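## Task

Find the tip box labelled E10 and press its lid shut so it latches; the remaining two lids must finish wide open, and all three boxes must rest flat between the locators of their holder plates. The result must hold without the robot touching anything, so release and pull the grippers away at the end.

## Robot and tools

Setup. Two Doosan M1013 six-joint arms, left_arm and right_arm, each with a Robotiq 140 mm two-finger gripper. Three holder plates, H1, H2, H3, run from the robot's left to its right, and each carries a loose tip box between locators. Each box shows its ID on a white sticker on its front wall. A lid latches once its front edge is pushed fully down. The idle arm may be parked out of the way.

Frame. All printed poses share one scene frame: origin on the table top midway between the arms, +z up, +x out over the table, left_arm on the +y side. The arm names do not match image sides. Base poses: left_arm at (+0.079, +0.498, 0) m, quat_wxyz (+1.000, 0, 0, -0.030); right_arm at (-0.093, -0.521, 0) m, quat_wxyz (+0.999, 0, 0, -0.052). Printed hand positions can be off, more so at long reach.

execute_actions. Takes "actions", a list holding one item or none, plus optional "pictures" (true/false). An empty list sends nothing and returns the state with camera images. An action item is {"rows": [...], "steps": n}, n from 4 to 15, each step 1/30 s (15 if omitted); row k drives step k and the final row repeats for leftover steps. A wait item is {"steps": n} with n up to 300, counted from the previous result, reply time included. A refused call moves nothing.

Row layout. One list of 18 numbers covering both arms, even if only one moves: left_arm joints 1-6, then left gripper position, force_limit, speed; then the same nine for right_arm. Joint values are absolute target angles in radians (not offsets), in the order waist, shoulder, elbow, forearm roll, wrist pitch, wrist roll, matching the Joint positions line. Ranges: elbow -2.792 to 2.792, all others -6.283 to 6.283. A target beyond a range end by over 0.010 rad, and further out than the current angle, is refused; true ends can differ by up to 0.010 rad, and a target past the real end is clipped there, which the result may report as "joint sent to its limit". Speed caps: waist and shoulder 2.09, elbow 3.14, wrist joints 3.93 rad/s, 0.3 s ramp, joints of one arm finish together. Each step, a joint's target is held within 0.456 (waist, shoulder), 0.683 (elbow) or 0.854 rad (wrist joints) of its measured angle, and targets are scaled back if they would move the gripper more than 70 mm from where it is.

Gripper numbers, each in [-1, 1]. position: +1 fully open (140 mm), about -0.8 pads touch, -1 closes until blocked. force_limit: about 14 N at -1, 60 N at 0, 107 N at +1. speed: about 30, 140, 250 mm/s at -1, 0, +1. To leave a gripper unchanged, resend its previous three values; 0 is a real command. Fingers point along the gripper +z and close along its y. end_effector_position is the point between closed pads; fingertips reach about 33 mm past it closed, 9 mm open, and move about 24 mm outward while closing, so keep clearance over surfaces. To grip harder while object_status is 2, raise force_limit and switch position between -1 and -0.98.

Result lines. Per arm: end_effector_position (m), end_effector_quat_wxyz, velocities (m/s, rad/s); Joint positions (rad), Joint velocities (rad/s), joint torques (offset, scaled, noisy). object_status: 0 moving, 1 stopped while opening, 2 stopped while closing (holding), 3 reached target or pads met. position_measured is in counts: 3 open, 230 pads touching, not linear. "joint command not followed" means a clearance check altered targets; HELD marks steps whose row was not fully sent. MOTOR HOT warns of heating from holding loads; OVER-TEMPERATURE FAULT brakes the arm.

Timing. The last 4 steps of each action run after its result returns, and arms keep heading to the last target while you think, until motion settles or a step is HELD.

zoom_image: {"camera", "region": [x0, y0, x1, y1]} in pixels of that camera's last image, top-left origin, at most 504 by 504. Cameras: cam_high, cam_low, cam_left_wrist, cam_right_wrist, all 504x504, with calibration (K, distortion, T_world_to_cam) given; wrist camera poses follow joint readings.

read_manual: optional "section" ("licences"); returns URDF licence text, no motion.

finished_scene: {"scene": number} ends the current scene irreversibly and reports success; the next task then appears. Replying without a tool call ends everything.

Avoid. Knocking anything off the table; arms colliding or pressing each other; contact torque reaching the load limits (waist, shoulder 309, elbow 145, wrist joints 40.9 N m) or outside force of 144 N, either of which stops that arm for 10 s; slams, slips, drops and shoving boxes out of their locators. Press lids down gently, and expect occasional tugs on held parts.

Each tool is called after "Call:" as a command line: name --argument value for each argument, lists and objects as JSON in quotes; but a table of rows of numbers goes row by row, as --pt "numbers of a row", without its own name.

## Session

Call:
execute_actions --actions '[]'

Scene clock: 0.00 s of 7200.00 s.
left_arm: end_effector_position=(+0.2926, +0.1035, +0.1347) position_measured=3 object_status=3 end_effector_quat_wxyz=(-0.651, +0.754, -0.074, +0.050) end_effector_velocity=(+0.000, +0.000, -0.001) end_effector_angular_velocity=(-0.001, -0.000, -0.001) | right_arm: end_effector_position=(+0.2452, -0.7818, +0.2363) position_measured=3 object_status=3 end_effector_quat_wxyz=(+0.274, +0.354, +0.681, -0.579) end_effector_velocity=(-0.000, -0.000, -0.000) end_effector_angular_velocity=(+0.000, +0.000, +0.000)
Joint positions: left_arm=[-1.342  0.695  1.797  0.38   2.033  0.249] | right_arm=[ 0.193  0.094  2.489 -1.369  1.485  0.366]
Joint velocities: left_arm=[-0.     0.001  0.     0.    -0.002 -0.001] | right_arm=[-0.  0.  0. -0. -0.  0.]
Joint torques (N m, as the joint torque sensors report them, + toward a larger angle): no reading
camera_calibration (this result's frames):
cam_left_wrist: T_world_to_cam=[[0.0530967, -0.121872, -0.991125, 0.136772], [-0.977375, -0.209838, -0.0265577, 0.320061], [-0.204739, 0.970111, -0.130257, 0.156268], [0, 0, 0, 1]] pos_world=[0.337552, -0.0677674, 0.164414]
cam_right_wrist: T_world_to_cam=[[0.873533, 0.0223464, -0.486252, -0.0764848], [0.475225, 0.177083, 0.86186, -0.175338], [0.105367, -0.983942, 0.144068, -0.643557], [0, 0, 0, 1]] pos_world=[0.217947, -0.600465, 0.206642]

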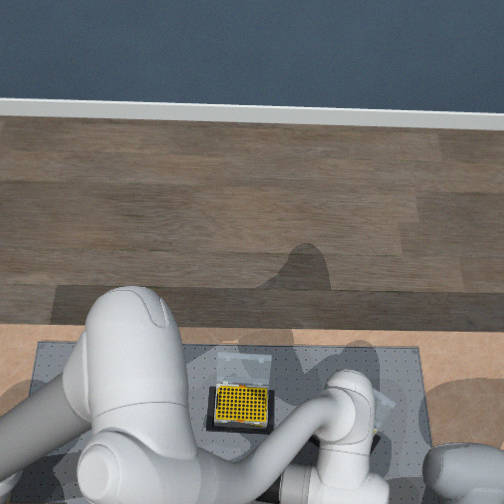

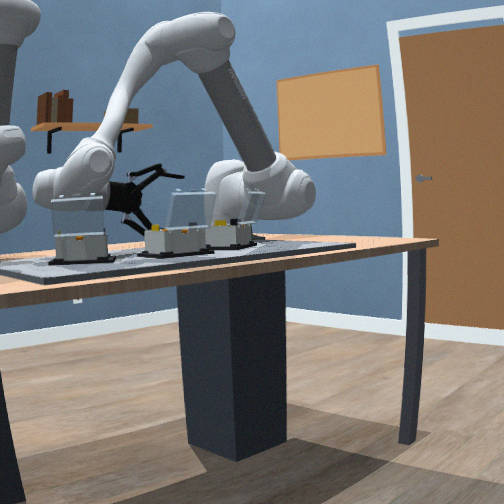

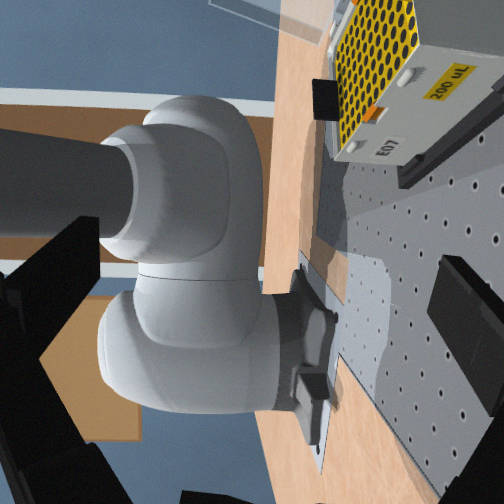

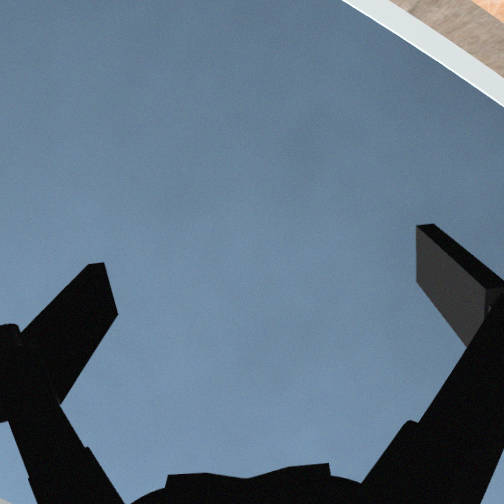

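Call:
execute_actions --actions '[{"rows":[[-1.342,0.1,1.6,0.38,2.033,0.249,1,0,0,0.193,-0.2,2.3,-1.369,0.3,0.366,-1,0,0]],"steps":15}]'

Call:
execute_actions --actions '[{"rows":[[0.6,0.1,1.4,0.38,2.033,0.249,1,0,0,0.193,-0.2,2.3,0,0.3,1.6,-1,0,0]],"steps":15}]'

Call:
execute_actions --actions '[{"steps":25}]'

Call:
execute_actions --actions '[{"rows":[[0.6,0.1,1.4,0.38,2.033,0.249,1,0,0,0.9,-0.2,2.3,0,0.3,1.6,-1,0,0]],"steps":15}]'

Call:
execute_actions --actions '[{"steps":15}]' --pictures true

Call:
zoom_image --camera "cam_right_wrist" --region '[40, 0, 504, 300]'

Scene clock: 0.73 s of 7200.00 s.
left_arm: end_effector_position=(+0.2982, +0.0702, +0.2564) position_measured=3 object_status=3 end_effector_quat_wxyz=(-0.517, +0.851, -0.045, +0.083) end_effector_velocity=(+0.004, -0.030, +0.447) end_effector_angular_velocity=(-1.109, -0.188, +0.000) | right_arm: end_effector_position=(+0.3725, -0.7259, +0.2100) position_measured=77 object_status=0 end_effector_quat_wxyz=(+0.367, +0.377, +0.775, -0.349) end_effector_velocity=(+0.407, +0.282, -0.021) end_effector_angular_velocity=(+1.106, -0.743, +1.008)
Joint positions: left_arm=[-1.342  0.444  1.706  0.38   2.033  0.249] | right_arm=[ 0.193 -0.036  2.405 -1.369  1.035  0.366]
Joint velocities: left_arm=[-0.001 -0.862 -0.263 -0.001  0.001 -0.   ] | right_arm=[-0.001 -0.33  -0.212  0.    -1.475 -0.   ]
Joint torques (N m, as the joint torque sensors report them, + toward a larger angle): left_arm=[  2.02 -76.5  -33.26   4.39   2.84  -0.17] | right_arm=[ -0.51 -22.17 -23.93  -1.03   1.99  -0.23]
Steps of this call (steps 1 to 11: nothing new was sent; steps 12 to 22: the first 11 steps of this action). Readings (joint positions | what the end effector reports):
12: left_arm=[-1.342 0.694 1.797 0.380 2.033 0.249] | right_arm=[0.193 0.094 2.489 -1.369 1.484 0.366] | left_arm position_measured=3 object_status=3 | right_arm position_measured=3 object_status=0
13: left_arm=[-1.342 0.688 1.795 0.380 2.033 0.249] | right_arm=[0.193 0.090 2.486 -1.369 1.472 0.366] | left_arm position_measured=3 object_status=3 | right_arm position_measured=9 object_status=0
15: left_arm=[-1.342 0.653 1.780 0.380 2.033 0.249] | right_arm=[0.193 0.067 2.471 -1.369 1.405 0.366] | left_arm position_measured=3 object_status=3 | right_arm position_measured=24 object_status=0
19: left_arm=[-1.342 0.532 1.733 0.380 2.033 0.249] | right_arm=[0.193 0.001 2.429 -1.369 1.188 0.366] | left_arm position_measured=3 object_status=3 | right_arm position_measured=54 object_status=0
22: the state above

Scene clock: 1.23 s of 7200.00 s.
left_arm: end_effector_position=(+0.3990, +0.1110, +0.4199) position_measured=3 object_status=3 end_effector_quat_wxyz=(-0.347, +0.929, +0.098, +0.081) end_effector_velocity=(+0.342, +0.228, +0.200) end_effector_angular_velocity=(-0.451, -0.190, +0.839) | right_arm: end_effector_position=(+0.4565, -0.5506, +0.1933) position_measured=191 object_status=0 end_effector_quat_wxyz=(+0.310, +0.733, +0.589, +0.139) end_effector_velocity=(+0.020, +0.389, -0.029) end_effector_angular_velocity=(+3.440, -1.107, -2.591)
Joint positions: left_arm=[-1.112  0.198  1.539  0.38   2.033  0.249] | right_arm=[ 0.193 -0.157  2.328 -0.8    0.493  0.932]
Joint velocities: left_arm=[ 0.839 -0.201 -0.288  0.    -0.    -0.   ] | right_arm=[-0.    -0.142 -0.091  2.307 -0.632  2.16 ]
Joint torques (N m, as the joint torque sensors report them, + toward a larger angle): left_arm=[  0.82 -54.64 -38.3    4.94   1.89   0.12] | right_arm=[ -1.65 -16.45 -34.82   2.22   0.05  -0.48]
Steps of this call (steps 1 to 4: the last 4 steps of your previous action; steps 5 to 15: the first 11 steps of this action). Readings (joint positions | what the end effector reports):
5: left_arm=[-1.342 0.302 1.661 0.380 2.033 0.249] | right_arm=[0.193 -0.090 2.371 -1.368 0.793 0.367] | left_arm position_measured=3 object_status=3 | right_arm position_measured=115 object_status=0
6: left_arm=[-1.338 0.279 1.649 0.380 2.033 0.249] | right_arm=[0.193 -0.099 2.365 -1.358 0.752 0.377] | left_arm position_measured=3 object_status=3 | right_arm position_measured=123 object_status=0
8: left_arm=[-1.308 0.255 1.622 0.380 2.033 0.249] | right_arm=[0.193 -0.114 2.355 -1.296 0.687 0.438] | left_arm position_measured=3 object_status=3 | right_arm position_measured=138 object_status=0
12: left_arm=[-1.196 0.220 1.571 0.380 2.033 0.249] | right_arm=[0.193 -0.141 2.338 -1.028 0.566 0.707] | left_arm position_measured=3 object_status=3 | right_arm position_measured=168 object_status=0
15: the state above

Scene clock: 2.07 s of 7200.00 s.
left_arm: end_effector_position=(+0.5852, +0.4229, +0.5054) position_measured=3 object_status=3 end_effector_quat_wxyz=(-0.278, +0.847, +0.453, +0.007) end_effector_velocity=(+0.068, +0.449, +0.037) end_effector_angular_velocity=(-0.036, -0.076, +0.887) | right_arm: end_effector_position=(+0.4861, -0.4347, +0.2327) position_measured=233 object_status=3 end_effector_quat_wxyz=(-0.021, +0.932, +0.028, +0.362) end_effector_velocity=(+0.000, +0.000, +0.001) end_effector_angular_velocity=(-0.000, -0.001, +0.000)
Joint positions: left_arm=[-0.374  0.116  1.422  0.38   2.033  0.249] | right_arm=[ 0.193 -0.2    2.3   -0.     0.3    1.6  ]
Joint velocities: left_arm=[ 0.888 -0.034 -0.048 -0.001 -0.001  0.   ] | right_arm=[ 0.    -0.    -0.001  0.    -0.    -0.001]
Joint torques (N m, as the joint torque sensors report them, + toward a larger angle): left_arm=[  6.07 -47.66 -42.23   5.12   1.77   0.61] | right_arm=[ -0.46 -16.55 -37.08   3.8   -1.34  -0.4 ]
Kept back: nothing.
Steps of this call (steps 1 to 4: the last 4 steps of your previous action; steps 5 to 25: the robot went on to your last target). Readings (joint positions | what the end effector reports):
1: left_arm=[-1.083 0.191 1.529 0.380 2.033 0.249] | right_arm=[0.193 -0.161 2.325 -0.721 0.473 1.003] | left_arm position_measured=3 object_status=3 | right_arm position_measured=198 object_status=0
2: left_arm=[-1.055 0.185 1.521 0.380 2.033 0.249] | right_arm=[0.193 -0.166 2.322 -0.640 0.453 1.071] | left_arm position_measured=3 object_status=3 | right_arm position_measured=206 object_status=0
4: left_arm=[-0.997 0.174 1.505 0.380 2.033 0.249] | right_arm=[0.193 -0.175 2.316 -0.478 0.414 1.206] | left_arm position_measured=3 object_status=3 | right_arm position_measured=221 object_status=0
8: left_arm=[-0.880 0.155 1.479 0.380 2.033 0.249] | right_arm=[0.193 -0.191 2.306 -0.167 0.340 1.462] | left_arm position_measured=3 object_status=3 | right_arm position_measured=233 object_status=0
25: the state above

Scene clock: 2.43 s of 7200.00 s.
left_arm: end_effector_position=(+0.5824, +0.5913, +0.5151) position_measured=3 object_status=3 end_effector_quat_wxyz=(-0.268, +0.761, +0.589, -0.031) end_effector_velocity=(-0.082, +0.448, +0.017) end_effector_angular_velocity=(-0.004, -0.040, +0.888) | right_arm: end_effector_position=(+0.4494, -0.3003, +0.2328) position_measured=233 object_status=3 end_effector_quat_wxyz=(-0.064, +0.922, +0.138, +0.357) end_effector_velocity=(-0.180, +0.444, +0.001) end_effector_angular_velocity=(+0.000, -0.001, +0.818)
Joint positions: left_arm=[-0.044  0.107  1.41   0.38   2.033  0.249] | right_arm=[ 0.432 -0.2    2.3    0.     0.3    1.6  ]
Joint velocities: left_arm=[ 0.889 -0.016 -0.022 -0.    -0.003  0.   ] | right_arm=[ 0.818 -0.    -0.001  0.    -0.     0.   ]
Joint torques (N m, as the joint torque sensors report them, + toward a larger angle): left_arm=[  2.32 -49.24 -42.46   5.33   1.47   0.43] | right_arm=[ -2.18 -17.59 -36.29   3.85  -1.17  -0.33]
Steps of this call (steps 1 to 11: the first 11 steps of this action). Readings (joint positions | what the end effector reports):
1: left_arm=[-0.344 0.115 1.421 0.380 2.033 0.249] | right_arm=[0.194 -0.200 2.300 -0.000 0.300 1.600] | left_arm position_measured=3 object_status=3 | right_arm position_measured=233 object_status=3
2: left_arm=[-0.314 0.114 1.419 0.380 2.033 0.249] | right_arm=[0.200 -0.200 2.300 0.000 0.300 1.600] | left_arm position_measured=3 object_status=3 | right_arm position_measured=233 object_status=3
4: left_arm=[-0.254 0.112 1.417 0.380 2.033 0.249] | right_arm=[0.235 -0.200 2.300 0.000 0.300 1.600] | left_arm position_measured=3 object_status=3 | right_arm position_measured=233 object_status=3
8: left_arm=[-0.134 0.109 1.412 0.380 2.033 0.249] | right_arm=[0.349 -0.200 2.300 0.000 0.300 1.600] | left_arm position_measured=3 object_status=3 | right_arm position_measured=233 object_status=3
11: the state above

Scene clock: 2.93 s of 7200.00 s.
left_arm: end_effector_position=(+0.4914, +0.8016, +0.5207) position_measured=3 object_status=3 end_effector_quat_wxyz=(-0.251, +0.610, +0.746, -0.085) end_effector_velocity=(-0.270, +0.368, +0.008) end_effector_angular_velocity=(+0.007, -0.017, +0.892) | right_arm: end_effector_position=(+0.3153, -0.1013, +0.2328) position_measured=233 object_status=3 end_effector_quat_wxyz=(-0.136, +0.874, +0.324, +0.336) end_effector_velocity=(-0.309, +0.301, +0.000) end_effector_angular_velocity=(+0.000, -0.000, +0.738)
Joint positions: left_arm=[0.407 0.102 1.403 0.38  2.033 0.249] | right_arm=[ 0.845 -0.2    2.3    0.     0.3    1.6  ]
Joint velocities: left_arm=[ 0.891 -0.007 -0.011  0.     0.001 -0.001] | right_arm=[ 0.738  0.    -0.     0.    -0.    -0.   ]
Joint torques (N m, as the joint torque sensors report them, + toward a larger angle): left_arm=[  2.51 -49.12 -42.3    5.53   1.44   0.34] | right_arm=[ -7.52 -15.86 -37.61   3.81  -1.39  -0.28]
Kept back: nothing.
Steps of this call (steps 1 to 4: the last 4 steps of your previous action; steps 5 to 15: the robot went on to your last target). Readings (joint positions | what the end effector reports):
1: left_arm=[-0.014 0.106 1.409 0.380 2.033 0.249] | right_arm=[0.459 -0.200 2.300 0.000 0.300 1.600] | left_arm position_measured=3 object_status=3 | right_arm position_measured=233 object_status=3
2: left_arm=[0.016 0.106 1.409 0.380 2.033 0.249] | right_arm=[0.487 -0.200 2.300 0.000 0.300 1.600] | left_arm position_measured=3 object_status=3 | right_arm position_measured=233 object_status=3
4: left_arm=[0.076 0.105 1.407 0.380 2.033 0.249] | right_arm=[0.542 -0.200 2.300 0.000 0.300 1.600] | left_arm position_measured=3 object_status=3 | right_arm position_measured=233 object_status=3
8: left_arm=[0.197 0.104 1.405 0.380 2.033 0.249] | right_arm=[0.653 -0.200 2.300 0.000 0.300 1.600] | left_arm position_measured=3 object_status=3 | right_arm position_measured=233 object_status=3
15: the state above
camera_calibration (this result's frames):
cam_left_wrist: T_world_to_cam=[[0.834302, 0.335377, -0.437564, -0.444748], [0.382646, -0.923641, 0.0216529, 0.549874], [-0.39689, -0.185497, -0.898927, 0.991014], [0, 0, 0, 1]] pos_world=[0.553971, 0.840875, 0.684337]
cam_right_wrist: T_world_to_cam=[[0.590079, -0.795727, -0.136477, -0.229519], [-0.775161, -0.511148, -0.371285, 0.285469], [0.225681, 0.324879, -0.918434, 0.361052], [0, 0, 0, 1]] pos_world=[0.275236, -0.154016, 0.406269]

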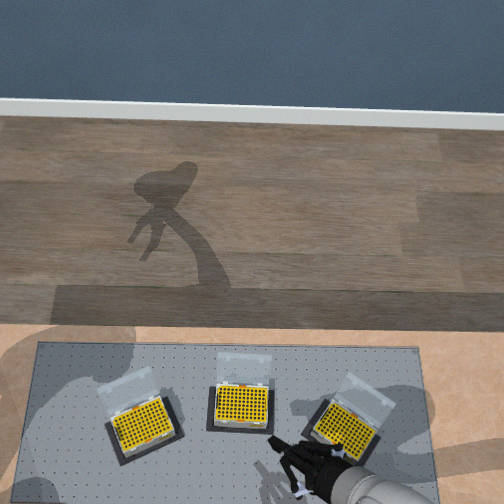

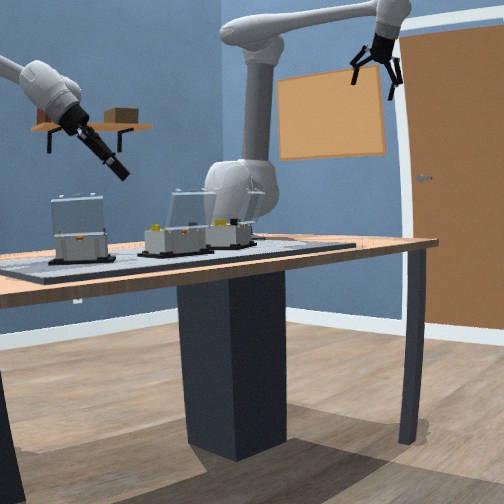

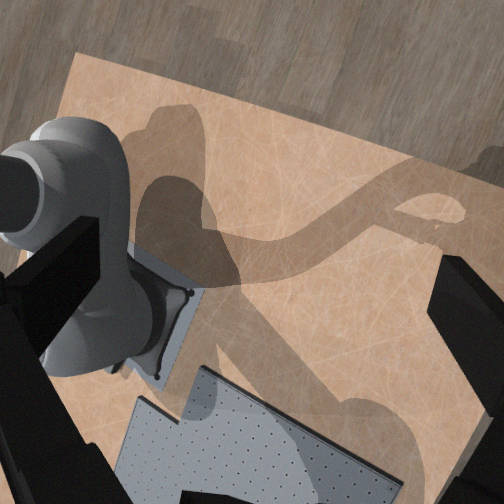

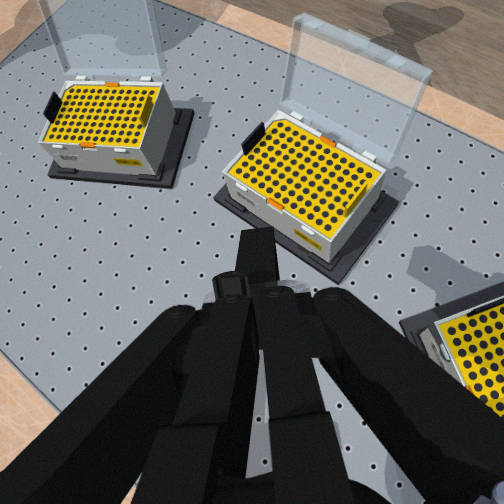

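Region (40, 0, 504, 300) of cam_right_wrist's 504x504 image, scaled by 1.086, with more detail than that image has; it fills the top 326 rows of this view, and the rest is white.

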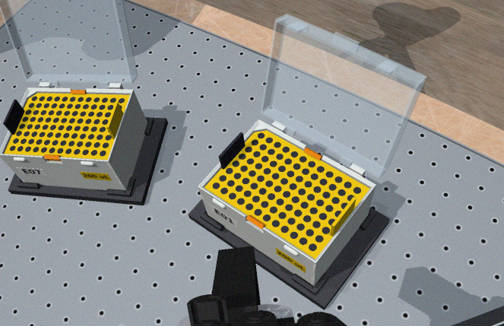

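Call:
zoom_image --camera "cam_right_wrist" --region '[215, 165, 295, 225]'

Call:
zoom_image --camera "cam_high" --region '[290, 360, 410, 480]'

Region (215, 165, 295, 225) of cam_right_wrist's 504x504 image, scaled by 6.300, with more detail than that image has; it fills the top 378 rows of this view, and the rest is white.

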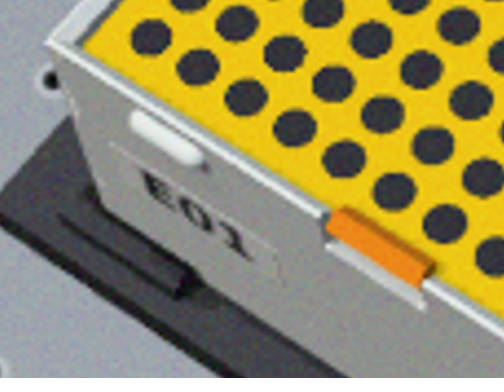

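Region (290, 360, 410, 480) of cam_high's 504x504 image, scaled by 4.200, with more detail than that image has.

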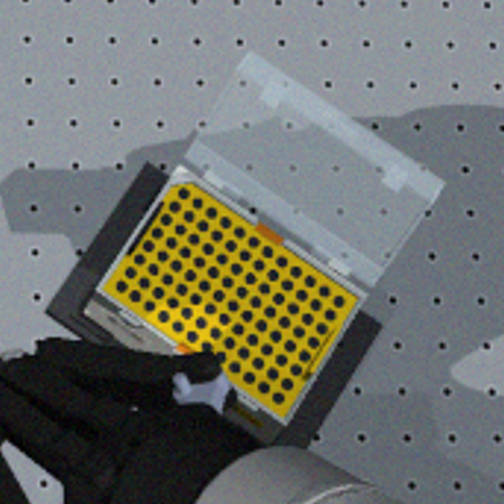

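Call:
execute_actions --actions '[{"rows":[[0.6,0.1,1.4,0.38,2.033,0.249,1,0,0,0.386,0.1,1.6,0,1.44,1.6,-1,0,0]],"steps":15}]'

Call:
execute_actions --actions '[{"steps":12}]'

Call:
execute_actions --actions '[{"rows":[[0.6,0.1,1.4,0.38,2.033,0.249,1,0,0,0.386,0.199,1.639,0,1.303,1.6,-1,0,0]],"steps":12}]'

Call:
execute_actions --actions '[{"rows":[[0.6,0.1,1.4,0.38,2.033,0.249,1,0,0,0.386,0.274,1.784,0,1.083,1.6,-1,0,0]],"steps":15}]'

Call:
execute_actions --actions '[{"steps":6}]' --pictures true

Scene clock: 3.93 s of 7200.00 s.
left_arm: end_effector_position=(+0.4257, +0.8749, +0.5228) position_measured=3 object_status=3 end_effector_quat_wxyz=(-0.241, +0.536, +0.802, -0.107) end_effector_velocity=(+0.000, +0.000, -0.000) end_effector_angular_velocity=(+0.002, -0.001, +0.000) | right_arm: end_effector_position=(+0.4149, -0.1425, +0.2786) position_measured=233 object_status=3 end_effector_quat_wxyz=(-0.073, +0.933, +0.267, +0.229) end_effector_velocity=(+0.287, -0.338, +0.125) end_effector_angular_velocity=(-0.608, +0.915, -0.697)
Joint positions: left_arm=[0.6   0.1   1.4   0.38  2.033 0.249] | right_arm=[ 0.69  -0.074  2.007  0.     0.724  1.6  ]
Joint velocities: left_arm=[-0.    -0.001  0.001  0.001 -0.002 -0.001] | right_arm=[-0.698  0.399 -0.929 -0.     1.629 -0.001]
Joint torques (N m, as the joint torque sensors report them, + toward a larger angle): left_arm=[  3.11 -47.17 -42.2    5.51   1.42   0.06] | right_arm=[  0.23 -29.91 -39.59   3.94  -0.65  -0.4 ]
Steps of this call (steps 1 to 19: the robot went on to your last target; steps 20 to 30: the first 11 steps of this action). Readings (joint positions | what the end effector reports):
20: left_arm=[0.600 0.100 1.400 0.380 2.033 0.249] | right_arm=[0.899 -0.200 2.299 0.000 0.301 1.600] | left_arm position_measured=3 object_status=3 | right_arm position_measured=233 object_status=3
21: left_arm=[0.600 0.100 1.400 0.380 2.033 0.249] | right_arm=[0.893 -0.196 2.290 0.000 0.313 1.600] | left_arm position_measured=3 object_status=3 | right_arm position_measured=233 object_status=3
23: left_arm=[0.600 0.100 1.400 0.380 2.033 0.249] | right_arm=[0.858 -0.173 2.237 0.000 0.380 1.600] | left_arm position_measured=3 object_status=3 | right_arm position_measured=233 object_status=3
27: left_arm=[0.600 0.100 1.400 0.380 2.033 0.249] | right_arm=[0.761 -0.115 2.102 0.000 0.565 1.600] | left_arm position_measured=3 object_status=3 | right_arm position_measured=233 object_status=3
30: the state above

Scene clock: 4.33 s of 7200.00 s.
left_arm: end_effector_position=(+0.4257, +0.8749, +0.5228) position_measured=3 object_status=3 end_effector_quat_wxyz=(-0.241, +0.536, +0.802, -0.107) end_effector_velocity=(+0.000, +0.000, -0.000) end_effector_angular_velocity=(-0.002, -0.000, -0.000) | right_arm: end_effector_position=(+0.4872, -0.2967, +0.3529) position_measured=233 object_status=3 end_effector_quat_wxyz=(-0.004, +0.990, +0.141, +0.026) end_effector_velocity=(+0.068, -0.321, +0.190) end_effector_angular_velocity=(-0.252, +0.779, -0.526)
Joint positions: left_arm=[0.6   0.1   1.4   0.38  2.033 0.249] | right_arm=[0.418 0.082 1.642 0.    1.365 1.6  ]
Joint velocities: left_arm=[ 0.001  0.001 -0.001 -0.001  0.     0.001] | right_arm=[-0.526  0.3   -0.697 -0.     1.215 -0.   ]
Joint torques (N m, as the joint torque sensors report them, + toward a larger angle): left_arm=[  2.55 -44.45 -41.62   5.01   1.51   0.37] | right_arm=[  9.26 -57.58 -32.63   4.12  -0.05  -0.59]
Kept back: nothing.
Steps of this call (steps 1 to 4: the last 4 steps of your previous action; steps 5 to 12: the robot went on to your last target). Readings (joint positions | what the end effector reports):
1: left_arm=[0.600 0.100 1.400 0.380 2.033 0.249] | right_arm=[0.667 -0.061 1.975 0.000 0.779 1.600] | left_arm position_measured=3 object_status=3 | right_arm position_measured=233 object_status=3
2: left_arm=[0.600 0.100 1.400 0.380 2.033 0.249] | right_arm=[0.643 -0.047 1.944 0.000 0.835 1.600] | left_arm position_measured=3 object_status=3 | right_arm position_measured=233 object_status=3
4: left_arm=[0.600 0.100 1.400 0.380 2.033 0.249] | right_arm=[0.596 -0.020 1.881 0.000 0.945 1.600] | left_arm position_measured=3 object_status=3 | right_arm position_measured=233 object_status=3
8: left_arm=[0.600 0.100 1.400 0.380 2.033 0.249] | right_arm=[0.504 0.032 1.758 0.000 1.161 1.600] | left_arm position_measured=3 object_status=3 | right_arm position_measured=233 object_status=3
12: the state above

Scene clock: 4.60 s of 7200.00 s.
left_arm: end_effector_position=(+0.4257, +0.8749, +0.5227) position_measured=3 object_status=3 end_effector_quat_wxyz=(-0.241, +0.536, +0.802, -0.107) end_effector_velocity=(+0.000, +0.000, +0.001) end_effector_angular_velocity=(+0.001, -0.002, +0.000) | right_arm: end_effector_position=(+0.5304, -0.3042, +0.2837) position_measured=233 object_status=3 end_effector_quat_wxyz=(+0.000, +0.992, +0.126, -0.002) end_effector_velocity=(+0.134, +0.024, -0.159) end_effector_angular_velocity=(+0.051, -0.182, -0.021)
Joint positions: left_arm=[0.6   0.1   1.4   0.38  2.033 0.249] | right_arm=[0.387 0.195 1.637 0.    1.314 1.6  ]
Joint velocities: left_arm=[-0.    -0.001 -0.001 -0.    -0.001 -0.001] | right_arm=[-0.021  0.178  0.075 -0.002 -0.442  0.   ]
Joint torques (N m, as the joint torque sensors report them, + toward a larger angle): left_arm=[  4.05 -46.01 -41.92   5.25   1.86   0.14] | right_arm=[  5.57 -96.14 -48.97   5.43   0.95  -0.35]
Steps of this call (steps 1 to 8: the first 8 steps of this action). Readings (joint positions | what the end effector reports):
1: left_arm=[0.600 0.100 1.400 0.380 2.033 0.249] | right_arm=[0.402 0.092 1.622 0.000 1.401 1.600] | left_arm position_measured=3 object_status=3 | right_arm position_measured=233 object_status=3
2: left_arm=[0.600 0.100 1.400 0.380 2.033 0.249] | right_arm=[0.392 0.105 1.611 0.000 1.423 1.600] | left_arm position_measured=3 object_status=3 | right_arm position_measured=233 object_status=3
4: left_arm=[0.600 0.100 1.400 0.380 2.033 0.249] | right_arm=[0.389 0.145 1.615 0.000 1.425 1.600] | left_arm position_measured=3 object_status=3 | right_arm position_measured=233 object_status=3
8: the state above

Scene clock: 5.10 s of 7200.00 s.
left_arm: end_effector_position=(+0.4257, +0.8749, +0.5227) position_measured=3 object_status=3 end_effector_quat_wxyz=(-0.241, +0.536, +0.802, -0.107) end_effector_velocity=(+0.000, -0.000, -0.000) end_effector_angular_velocity=(-0.001, +0.002, -0.001) | right_arm: end_effector_position=(+0.5339, -0.3036, +0.1557) position_measured=233 object_status=3 end_effector_quat_wxyz=(-0.000, +0.992, +0.126, +0.000) end_effector_velocity=(+0.004, +0.001, -0.002) end_effector_angular_velocity=(+0.005, -0.016, +0.000)
Joint positions: left_arm=[0.6   0.1   1.4   0.38  2.033 0.249] | right_arm=[ 0.386  0.274  1.783 -0.     1.084  1.6  ]
Joint velocities: left_arm=[-0.001  0.001  0.     0.     0.001  0.   ] | right_arm=[ 0.    -0.     0.004 -0.    -0.021 -0.   ]
Joint torques (N m, as the joint torque sensors report them, + toward a larger angle): left_arm=[  1.9  -45.89 -42.78   5.49   1.36   0.14] | right_arm=[ -0.88 -66.15 -36.98   3.89   0.25  -0.35]
Steps of this call (steps 1 to 4: the last 4 steps of your previous action; steps 5 to 15: the first 11 steps of this action). Readings (joint positions | what the end effector reports):
5: left_arm=[0.600 0.100 1.400 0.380 2.033 0.249] | right_arm=[0.386 0.199 1.640 0.000 1.302 1.600] | left_arm position_measured=3 object_status=3 | right_arm position_measured=233 object_status=3
6: left_arm=[0.600 0.100 1.400 0.380 2.033 0.249] | right_arm=[0.386 0.203 1.647 0.000 1.289 1.600] | left_arm position_measured=3 object_status=3 | right_arm position_measured=233 object_status=3
8: left_arm=[0.600 0.100 1.400 0.380 2.033 0.249] | right_arm=[0.386 0.224 1.689 0.000 1.227 1.600] | left_arm position_measured=3 object_status=3 | right_arm position_measured=233 object_status=3
12: left_arm=[0.600 0.100 1.400 0.380 2.033 0.249] | right_arm=[0.386 0.267 1.770 -0.000 1.105 1.600] | left_arm position_measured=3 object_status=3 | right_arm position_measured=233 object_status=3
15: the state above

Scene clock: 5.30 s of 7200.00 s.
left_arm: end_effector_position=(+0.4257, +0.8749, +0.5227) position_measured=3 object_status=3 end_effector_quat_wxyz=(-0.241, +0.536, +0.802, -0.107) end_effector_velocity=(-0.000, -0.000, +0.001) end_effector_angular_velocity=(+0.000, -0.001, +0.000) | right_arm: end_effector_position=(+0.5338, -0.3036, +0.1552) position_measured=233 object_status=3 end_effector_quat_wxyz=(-0.000, +0.992, +0.126, +0.000) end_effector_velocity=(-0.000, -0.000, -0.001) end_effector_angular_velocity=(-0.000, +0.000, -0.002)
Joint positions: left_arm=[0.6   0.1   1.4   0.38  2.033 0.249] | right_arm=[ 0.386  0.274  1.784 -0.     1.083  1.6  ]
Joint velocities: left_arm=[ 0.    -0.001 -0.    -0.     0.     0.   ] | right_arm=[-0.     0.001  0.001 -0.    -0.002  0.002]
Joint torques (N m, as the joint torque sensors report them, + toward a larger angle): left_arm=[  2.1  -45.49 -42.2    5.05   1.35   0.35] | right_arm=[ -0.47 -66.2  -36.27   3.9    0.38  -0.35]
Kept back: nothing.
Steps of this call (steps 1 to 4: the last 4 steps of your previous action; steps 5 to 6: the robot went on to your last target). Readings (joint positions | what the end effector reports):
1: left_arm=[0.600 0.100 1.400 0.380 2.033 0.249] | right_arm=[0.386 0.274 1.783 -0.000 1.083 1.600] | left_arm position_measured=3 object_status=3 | right_arm position_measured=233 object_status=3
2: left_arm=[0.600 0.100 1.400 0.380 2.033 0.249] | right_arm=[0.386 0.274 1.784 -0.000 1.083 1.600] | left_arm position_measured=3 object_status=3 | right_arm position_measured=233 object_status=3
4: left_arm=[0.600 0.100 1.400 0.380 2.033 0.249] | right_arm=[0.386 0.274 1.784 -0.000 1.083 1.600] | left_arm position_measured=3 object_status=3 | right_arm position_measured=233 object_status=3
6: the state above
camera_calibration (this result's frames):
cam_left_wrist: T_world_to_cam=[[0.756393, 0.489797, -0.433554, -0.51771], [0.552191, -0.833432, 0.0218208, 0.491507], [-0.35065, -0.25591, -0.900863, 1.02332], [0, 0, 0, 1]] pos_world=[0.479014, 0.925088, 0.68669]
cam_right_wrist: T_world_to_cam=[[0.113601, -0.992999, -0.0323768, -0.351796], [-0.931183, -0.117778, 0.345002, 0.414114], [-0.3464, -0.00904374, -0.938043, 0.513305], [0, 0, 0, 1]] pos_world=[0.60339, -0.295917, 0.327242]

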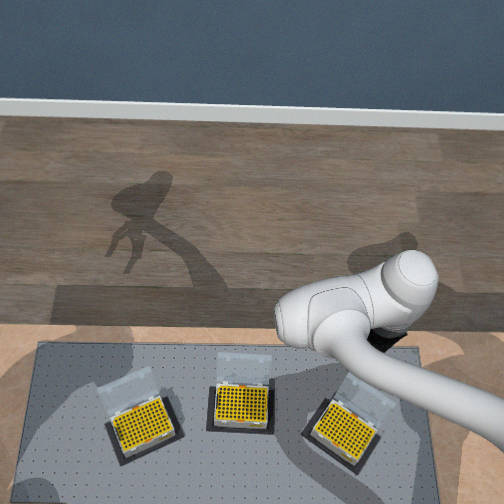

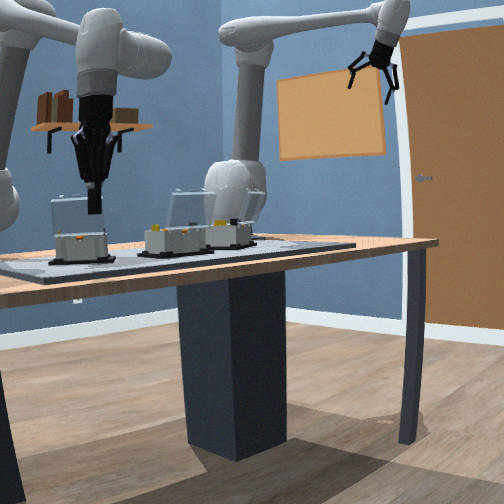

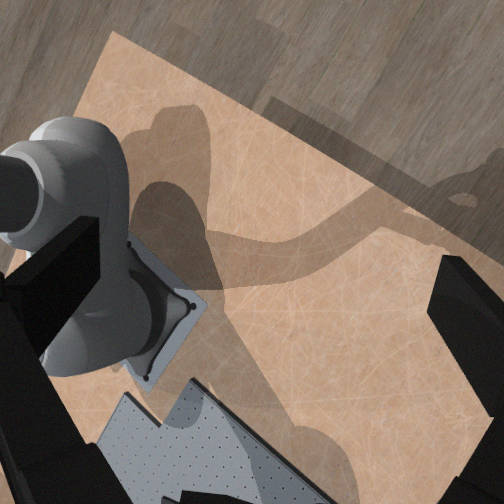

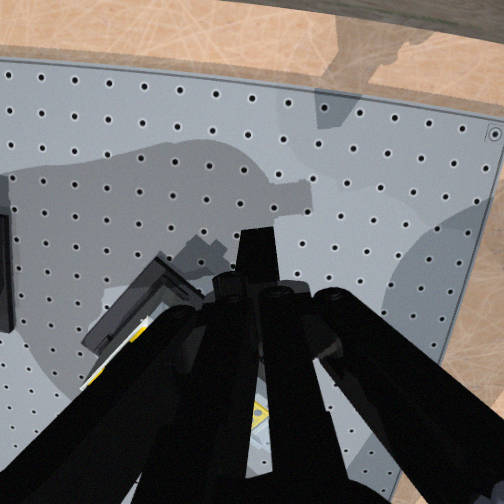

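Good. Push gradually A→D.

Call:
execute_actions --actions '[{"rows":[[0.6,0.1,1.4,0.38,2.033,0.249,1,0,0,0.418,0.257,1.805,0,1.079,1.6,-1,0,0],[0.6,0.1,1.4,0.38,2.033,0.249,1,0,0,0.418,0.257,1.805,0,1.079,1.6,-1,0,0],[0.6,0.1,1.4,0.38,2.033,0.249,1,0,0,0.418,0.257,1.805,0,1.079,1.6,-1,0,0],[0.6,0.1,1.4,0.38,2.033,0.249,1,0,0,0.45,0.24,1.826,0,1.075,1.6,-1,0,0],[0.6,0.1,1.4,0.38,2.033,0.249,1,0,0,0.45,0.24,1.826,0,1.075,1.6,-1,0,0],[0.6,0.1,1.4,0.38,2.033,0.249,1,0,0,0.45,0.24,1.826,0,1.075,1.6,-1,0,0],[0.6,0.1,1.4,0.38,2.033,0.249,1,0,0,0.483,0.224,1.847,0,1.071,1.6,-1,0,0],[0.6,0.1,1.4,0.38,2.033,0.249,1,0,0,0.483,0.224,1.847,0,1.071,1.6,-1,0,0],[0.6,0.1,1.4,0.38,2.033,0.249,1,0,0,0.483,0.224,1.847,0,1.071,1.6,-1,0,0],[0.6,0.1,1.4,0.38,2.033,0.249,1,0,0,0.515,0.207,1.868,0,1.067,1.6,-1,0,0],[0.6,0.1,1.4,0.38,2.033,0.249,1,0,0,0.515,0.207,1.868,0,1.067,1.6,-1,0,0],[0.6,0.1,1.4,0.38,2.033,0.249,1,0,0,0.515,0.207,1.868,0,1.067,1.6,-1,0,0],[0.6,0.1,1.4,0.38,2.033,0.249,1,0,0,0.548,0.19,1.889,0,1.063,1.6,-1,0,0]],"steps":15}]'

Call:
execute_actions --actions '[{"steps":12}]' --pictures true

Call:
zoom_image --camera "cam_low" --region '[30, 160, 190, 280]'

Scene clock: 5.97 s of 7200.00 s.
left_arm: end_effector_position=(+0.4257, +0.8749, +0.5227) position_measured=3 object_status=3 end_effector_quat_wxyz=(-0.241, +0.536, +0.802, -0.107) end_effector_velocity=(-0.000, -0.000, +0.001) end_effector_angular_velocity=(+0.000, +0.001, +0.000) | right_arm: end_effector_position=(+0.4739, -0.2533, +0.1564) position_measured=233 object_status=3 end_effector_quat_wxyz=(+0.000, +0.984, +0.177, -0.000) end_effector_velocity=(-0.226, +0.159, -0.000) end_effector_angular_velocity=(-0.005, +0.012, +0.371)
Joint positions: left_arm=[0.6   0.1   1.4   0.38  2.033 0.249] | right_arm=[ 0.49   0.22   1.852 -0.     1.07   1.6  ]
Joint velocities: left_arm=[-0.    -0.001 -0.     0.001  0.002 -0.   ] | right_arm=[ 0.371 -0.194  0.249 -0.    -0.041 -0.   ]
Joint torques (N m, as the joint torque sensors report them, + toward a larger angle): left_arm=[  3.79 -46.52 -43.01   5.14   1.52   0.27] | right_arm=[ 19.9  -81.46 -33.29   4.41   1.37  -0.44]
Steps of this call (steps 1 to 9: the robot went on to your last target; steps 10 to 20: the first 11 steps of this action). Readings (joint positions | what the end effector reports):
10: left_arm=[0.600 0.100 1.400 0.380 2.033 0.249] | right_arm=[0.387 0.274 1.784 -0.000 1.083 1.600] | left_arm position_measured=3 object_status=3 | right_arm position_measured=233 object_status=3
11: left_arm=[0.600 0.100 1.400 0.380 2.033 0.249] | right_arm=[0.393 0.271 1.789 -0.000 1.082 1.600] | left_arm position_measured=3 object_status=3 | right_arm position_measured=233 object_status=3
13: left_arm=[0.600 0.100 1.400 0.380 2.033 0.249] | right_arm=[0.414 0.259 1.802 -0.000 1.080 1.600] | left_arm position_measured=3 object_status=3 | right_arm position_measured=233 object_status=3
17: left_arm=[0.600 0.100 1.400 0.380 2.033 0.249] | right_arm=[0.458 0.236 1.831 -0.000 1.074 1.600] | left_arm position_measured=3 object_status=3 | right_arm position_measured=233 object_status=3
20: the state above

Scene clock: 6.37 s of 7200.00 s.
left_arm: end_effector_position=(+0.4257, +0.8749, +0.5227) position_measured=3 object_status=3 end_effector_quat_wxyz=(-0.241, +0.536, +0.802, -0.107) end_effector_velocity=(-0.000, +0.000, +0.000) end_effector_angular_velocity=(+0.000, -0.000, +0.001) | right_arm: end_effector_position=(+0.4394, -0.2298, +0.1568) position_measured=233 object_status=3 end_effector_quat_wxyz=(+0.000, +0.979, +0.206, -0.000) end_effector_velocity=(-0.001, +0.000, -0.000) end_effector_angular_velocity=(-0.000, +0.000, +0.001)
Joint positions: left_arm=[0.6   0.1   1.4   0.38  2.033 0.249] | right_arm=[ 0.548  0.19   1.889 -0.     1.063  1.6  ]
Joint velocities: left_arm=[ 0.001 -0.     0.     0.    -0.    -0.   ] | right_arm=[ 0.001 -0.     0.001  0.    -0.    -0.001]
Joint torques (N m, as the joint torque sensors report them, + toward a larger angle): left_arm=[  4.37 -46.68 -42.77   5.25   1.83   0.12] | right_arm=[ -1.51 -56.32 -35.46   3.79   0.36  -0.38]
Kept back: nothing.
Steps of this call (steps 1 to 4: the last 4 steps of your previous action; steps 5 to 12: the robot went on to your last target). Readings (joint positions | what the end effector reports):
1: left_arm=[0.600 0.100 1.400 0.380 2.033 0.249] | right_arm=[0.502 0.214 1.860 -0.000 1.069 1.600] | left_arm position_measured=3 object_status=3 | right_arm position_measured=233 object_status=3
2: left_arm=[0.600 0.100 1.400 0.380 2.033 0.249] | right_arm=[0.511 0.209 1.865 -0.000 1.068 1.600] | left_arm position_measured=3 object_status=3 | right_arm position_measured=233 object_status=3
4: left_arm=[0.600 0.100 1.400 0.380 2.033 0.249] | right_arm=[0.535 0.197 1.881 -0.000 1.065 1.600] | left_arm position_measured=3 object_status=3 | right_arm position_measured=233 object_status=3
8: left_arm=[0.600 0.100 1.400 0.380 2.033 0.249] | right_arm=[0.548 0.190 1.889 -0.000 1.063 1.600] | left_arm position_measured=3 object_status=3 | right_arm position_measured=233 object_status=3
12: the state above
camera_calibration (this result's frames):
cam_left_wrist: T_world_to_cam=[[0.756393, 0.489797, -0.433554, -0.517711], [0.552191, -0.833432, 0.0218208, 0.491507], [-0.35065, -0.255909, -0.900864, 1.02332], [0, 0, 0, 1]] pos_world=[0.479014, 0.925088, 0.68669]
cam_right_wrist: T_world_to_cam=[[0.272129, -0.961721, -0.0322272, -0.330199], [-0.899653, -0.266164, 0.346093, 0.286323], [-0.341423, -0.0651887, -0.937647, 0.467597], [0, 0, 0, 1]] pos_world=[0.507096, -0.210868, 0.328705]

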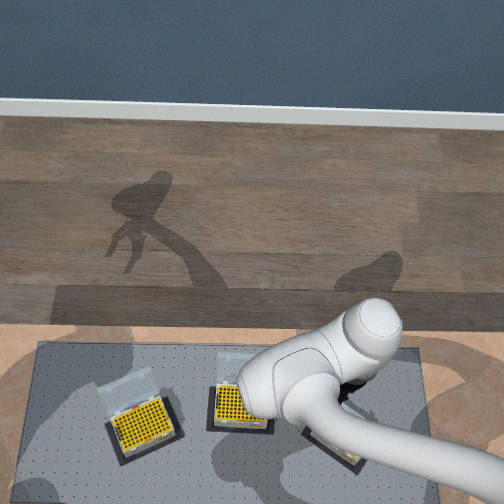

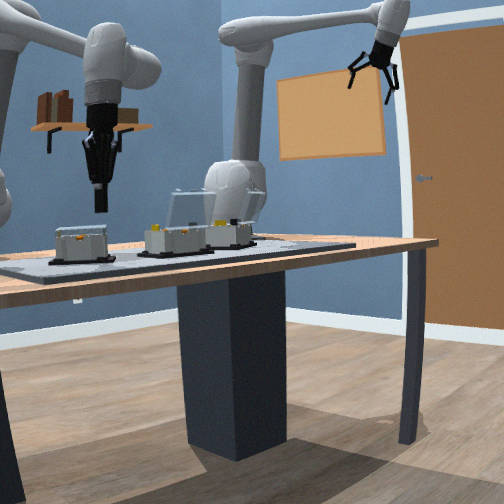

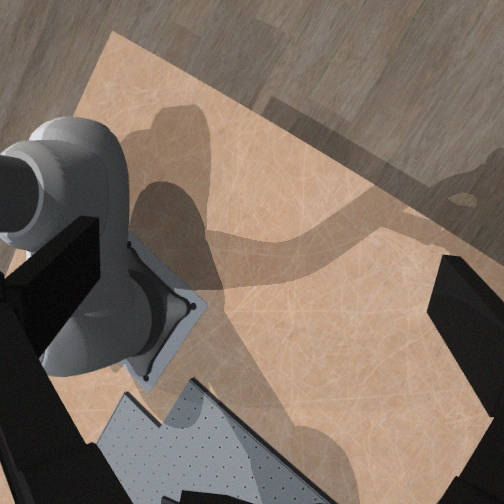

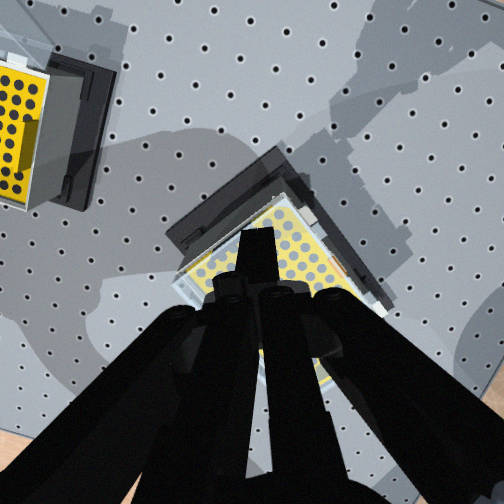

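Region (30, 160, 190, 280) of cam_low's 504x504 image, scaled by 3.150, with more detail than that image has; it fills the top 378 rows of this view, and the rest is white.

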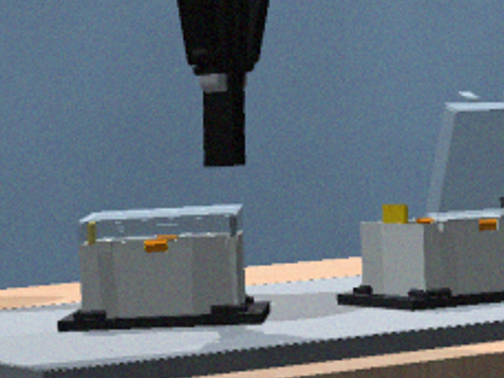

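Call:
execute_actions --actions '[{"rows":[[0.6,0.1,1.4,0.38,2.033,0.249,1,0,0,0.634,0.169,1.939,0,1.033,1.6,-1,0,0]],"steps":12}]'

Call:
execute_actions --actions '[{"rows":[[0.6,0.1,1.4,0.38,2.033,0.249,1,0,0,0.634,0.182,1.953,0,1.006,1.6,-1,0,0]],"steps":15}]'

Call:
execute_actions --actions '[{"rows":[[0.6,0.1,1.4,0.38,2.033,0.249,1,0,0,0.634,0.184,1.955,0,1.002,1.6,-1,0,0]],"steps":12}]' --pictures true

Call:
zoom_image --camera "cam_low" --region '[30, 160, 190, 280]'

Scene clock: 6.87 s of 7200.00 s.
left_arm: end_effector_position=(+0.4257, +0.8749, +0.5227) position_measured=3 object_status=3 end_effector_quat_wxyz=(-0.241, +0.536, +0.802, -0.107) end_effector_velocity=(-0.001, -0.000, -0.000) end_effector_angular_velocity=(-0.001, +0.004, +0.002) | right_arm: end_effector_position=(+0.3948, -0.1955, +0.1452) position_measured=233 object_status=3 end_effector_quat_wxyz=(-0.000, +0.969, +0.248, +0.000) end_effector_velocity=(-0.002, +0.005, -0.001) end_effector_angular_velocity=(+0.003, -0.005, +0.008)
Joint positions: left_arm=[0.6   0.1   1.4   0.38  2.033 0.249] | right_arm=[0.634 0.169 1.939 0.    1.033 1.6  ]
Joint velocities: left_arm=[-0.     0.001  0.001  0.     0.003 -0.001] | right_arm=[ 0.008  0.     0.002  0.    -0.008 -0.   ]
Joint torques (N m, as the joint torque sensors report them, + toward a larger angle): left_arm=[  3.67 -45.4  -42.12   5.2    1.53   0.25] | right_arm=[-14.44 -46.66 -38.85   3.85   0.13  -0.43]
Steps of this call (steps 1 to 7: the robot went on to your last target; steps 8 to 15: the first 8 steps of this action). Readings (joint positions | what the end effector reports):
8: left_arm=[0.600 0.100 1.400 0.380 2.033 0.249] | right_arm=[0.549 0.190 1.889 0.000 1.063 1.600] | left_arm position_measured=3 object_status=3 | right_arm position_measured=233 object_status=3
9: left_arm=[0.600 0.100 1.400 0.380 2.033 0.249] | right_arm=[0.555 0.188 1.893 0.000 1.060 1.600] | left_arm position_measured=3 object_status=3 | right_arm position_measured=233 object_status=3
11: left_arm=[0.600 0.100 1.400 0.380 2.033 0.249] | right_arm=[0.590 0.180 1.913 0.000 1.048 1.600] | left_arm position_measured=3 object_status=3 | right_arm position_measured=233 object_status=3
15: the state above

Scene clock: 7.37 s of 7200.00 s.
left_arm: end_effector_position=(+0.4257, +0.8749, +0.5227) position_measured=3 object_status=3 end_effector_quat_wxyz=(-0.241, +0.536, +0.802, -0.107) end_effector_velocity=(-0.000, -0.000, -0.000) end_effector_angular_velocity=(-0.000, +0.002, -0.000) | right_arm: end_effector_position=(+0.3947, -0.1954, +0.1308) position_measured=233 object_status=3 end_effector_quat_wxyz=(-0.000, +0.969, +0.248, +0.000) end_effector_velocity=(-0.000, -0.001, -0.001) end_effector_angular_velocity=(-0.002, +0.001, +0.001)
Joint positions: left_arm=[0.6   0.1   1.4   0.38  2.033 0.249] | right_arm=[0.634 0.182 1.953 0.    1.006 1.6  ]
Joint velocities: left_arm=[-0.    -0.     0.001  0.001  0.001  0.   ] | right_arm=[-0.     0.     0.001 -0.001  0.    -0.   ]
Joint torques (N m, as the joint torque sensors report them, + toward a larger angle): left_arm=[  3.14 -47.79 -41.9    5.56   1.09   0.21] | right_arm=[ -0.72 -55.12 -34.67   3.62   0.44  -0.29]
Steps of this call (steps 1 to 4: the last 4 steps of your previous action; steps 5 to 15: the first 11 steps of this action). Readings (joint positions | what the end effector reports):
5: left_arm=[0.600 0.100 1.400 0.380 2.033 0.249] | right_arm=[0.634 0.170 1.940 0.000 1.031 1.600] | left_arm position_measured=3 object_status=3 | right_arm position_measured=233 object_status=3
6: left_arm=[0.600 0.100 1.400 0.380 2.033 0.249] | right_arm=[0.634 0.174 1.944 0.000 1.022 1.600] | left_arm position_measured=3 object_status=3 | right_arm position_measured=233 object_status=3
8: left_arm=[0.600 0.100 1.400 0.380 2.033 0.249] | right_arm=[0.634 0.181 1.952 0.000 1.008 1.600] | left_arm position_measured=3 object_status=3 | right_arm position_measured=233 object_status=3
12: left_arm=[0.600 0.100 1.400 0.380 2.033 0.249] | right_arm=[0.634 0.182 1.953 0.000 1.006 1.600] | left_arm position_measured=3 object_status=3 | right_arm position_measured=233 object_status=3
15: the state above

Scene clock: 7.77 s of 7200.00 s.
left_arm: end_effector_position=(+0.4257, +0.8749, +0.5227) position_measured=3 object_status=3 end_effector_quat_wxyz=(-0.241, +0.536, +0.802, -0.107) end_effector_velocity=(-0.001, -0.000, -0.000) end_effector_angular_velocity=(-0.001, +0.003, +0.001) | right_arm: end_effector_position=(+0.3947, -0.1955, +0.1287) position_measured=233 object_status=3 end_effector_quat_wxyz=(-0.000, +0.969, +0.248, +0.000) end_effector_velocity=(+0.000, +0.000, +0.000) end_effector_angular_velocity=(+0.001, -0.001, -0.001)
Joint positions: left_arm=[0.6   0.1   1.4   0.38  2.033 0.249] | right_arm=[ 0.634  0.184  1.955 -0.     1.002  1.6  ]
Joint velocities: left_arm=[-0.     0.     0.001  0.001  0.002 -0.   ] | right_arm=[-0.     0.    -0.     0.    -0.001  0.001]
Joint torques (N m, as the joint torque sensors report them, + toward a larger angle): left_arm=[  2.48 -45.53 -41.95   5.18   1.27   0.56] | right_arm=[ -1.39 -54.68 -34.38   3.64   0.36  -0.4 ]
Steps of this call (steps 1 to 4: the last 4 steps of your previous action; steps 5 to 12: the first 8 steps of this action). Readings (joint positions | what the end effector reports):
5: left_arm=[0.600 0.100 1.400 0.380 2.033 0.249] | right_arm=[0.634 0.182 1.953 0.000 1.005 1.600] | left_arm position_measured=3 object_status=3 | right_arm position_measured=233 object_status=3
6: left_arm=[0.600 0.100 1.400 0.380 2.033 0.249] | right_arm=[0.634 0.183 1.954 0.000 1.004 1.600] | left_arm position_measured=3 object_status=3 | right_arm position_measured=233 object_status=3
8: left_arm=[0.600 0.100 1.400 0.380 2.033 0.249] | right_arm=[0.634 0.184 1.955 -0.000 1.002 1.600] | left_arm position_measured=3 object_status=3 | right_arm position_measured=233 object_status=3
12: the state above
camera_calibration (this result's frames):
cam_left_wrist: T_world_to_cam=[[0.756393, 0.489797, -0.433554, -0.517711], [0.552191, -0.833432, 0.0218207, 0.491507], [-0.35065, -0.255909, -0.900863, 1.02332], [0, 0, 0, 1]] pos_world=[0.479014, 0.925088, 0.68669]
cam_right_wrist: T_world_to_cam=[[0.35386, -0.934737, -0.0323899, -0.312919], [-0.873738, -0.342728, 0.345137, 0.23988], [-0.333713, -0.0938301, -0.937993, 0.419649], [0, 0, 0, 1]] pos_world=[0.460364, -0.170908, 0.300701]

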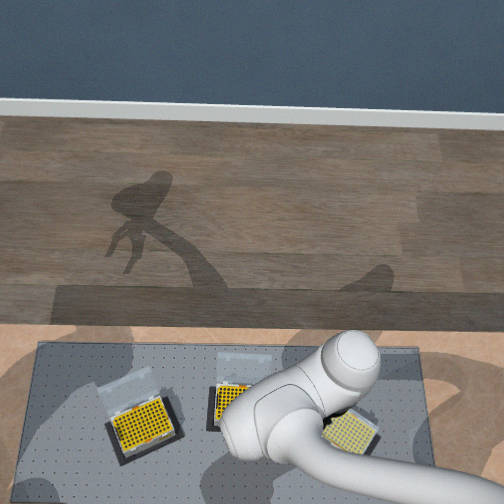

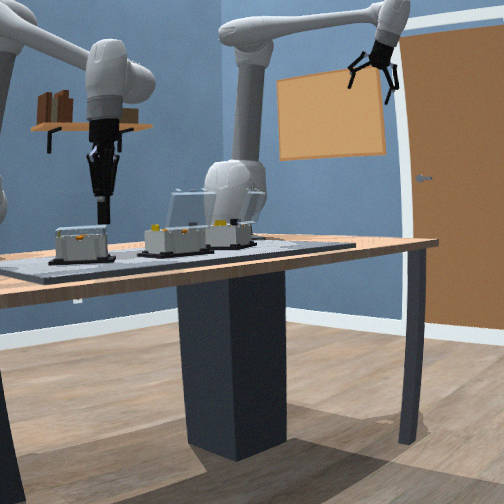

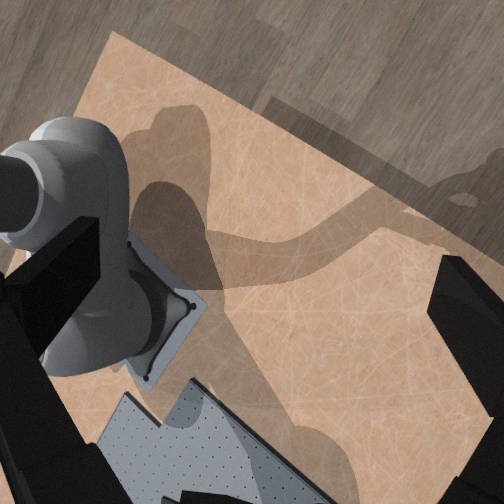

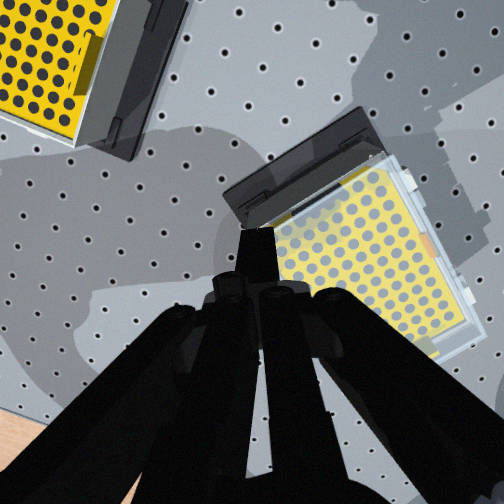

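Region (30, 160, 190, 280) of cam_low's 504x504 image, scaled by 3.150, with more detail than that image has; it fills the top 378 rows of this view, and the rest is white.

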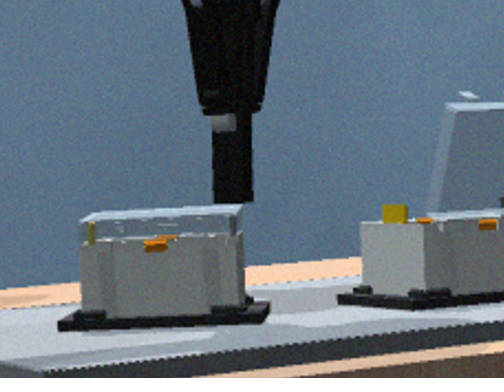

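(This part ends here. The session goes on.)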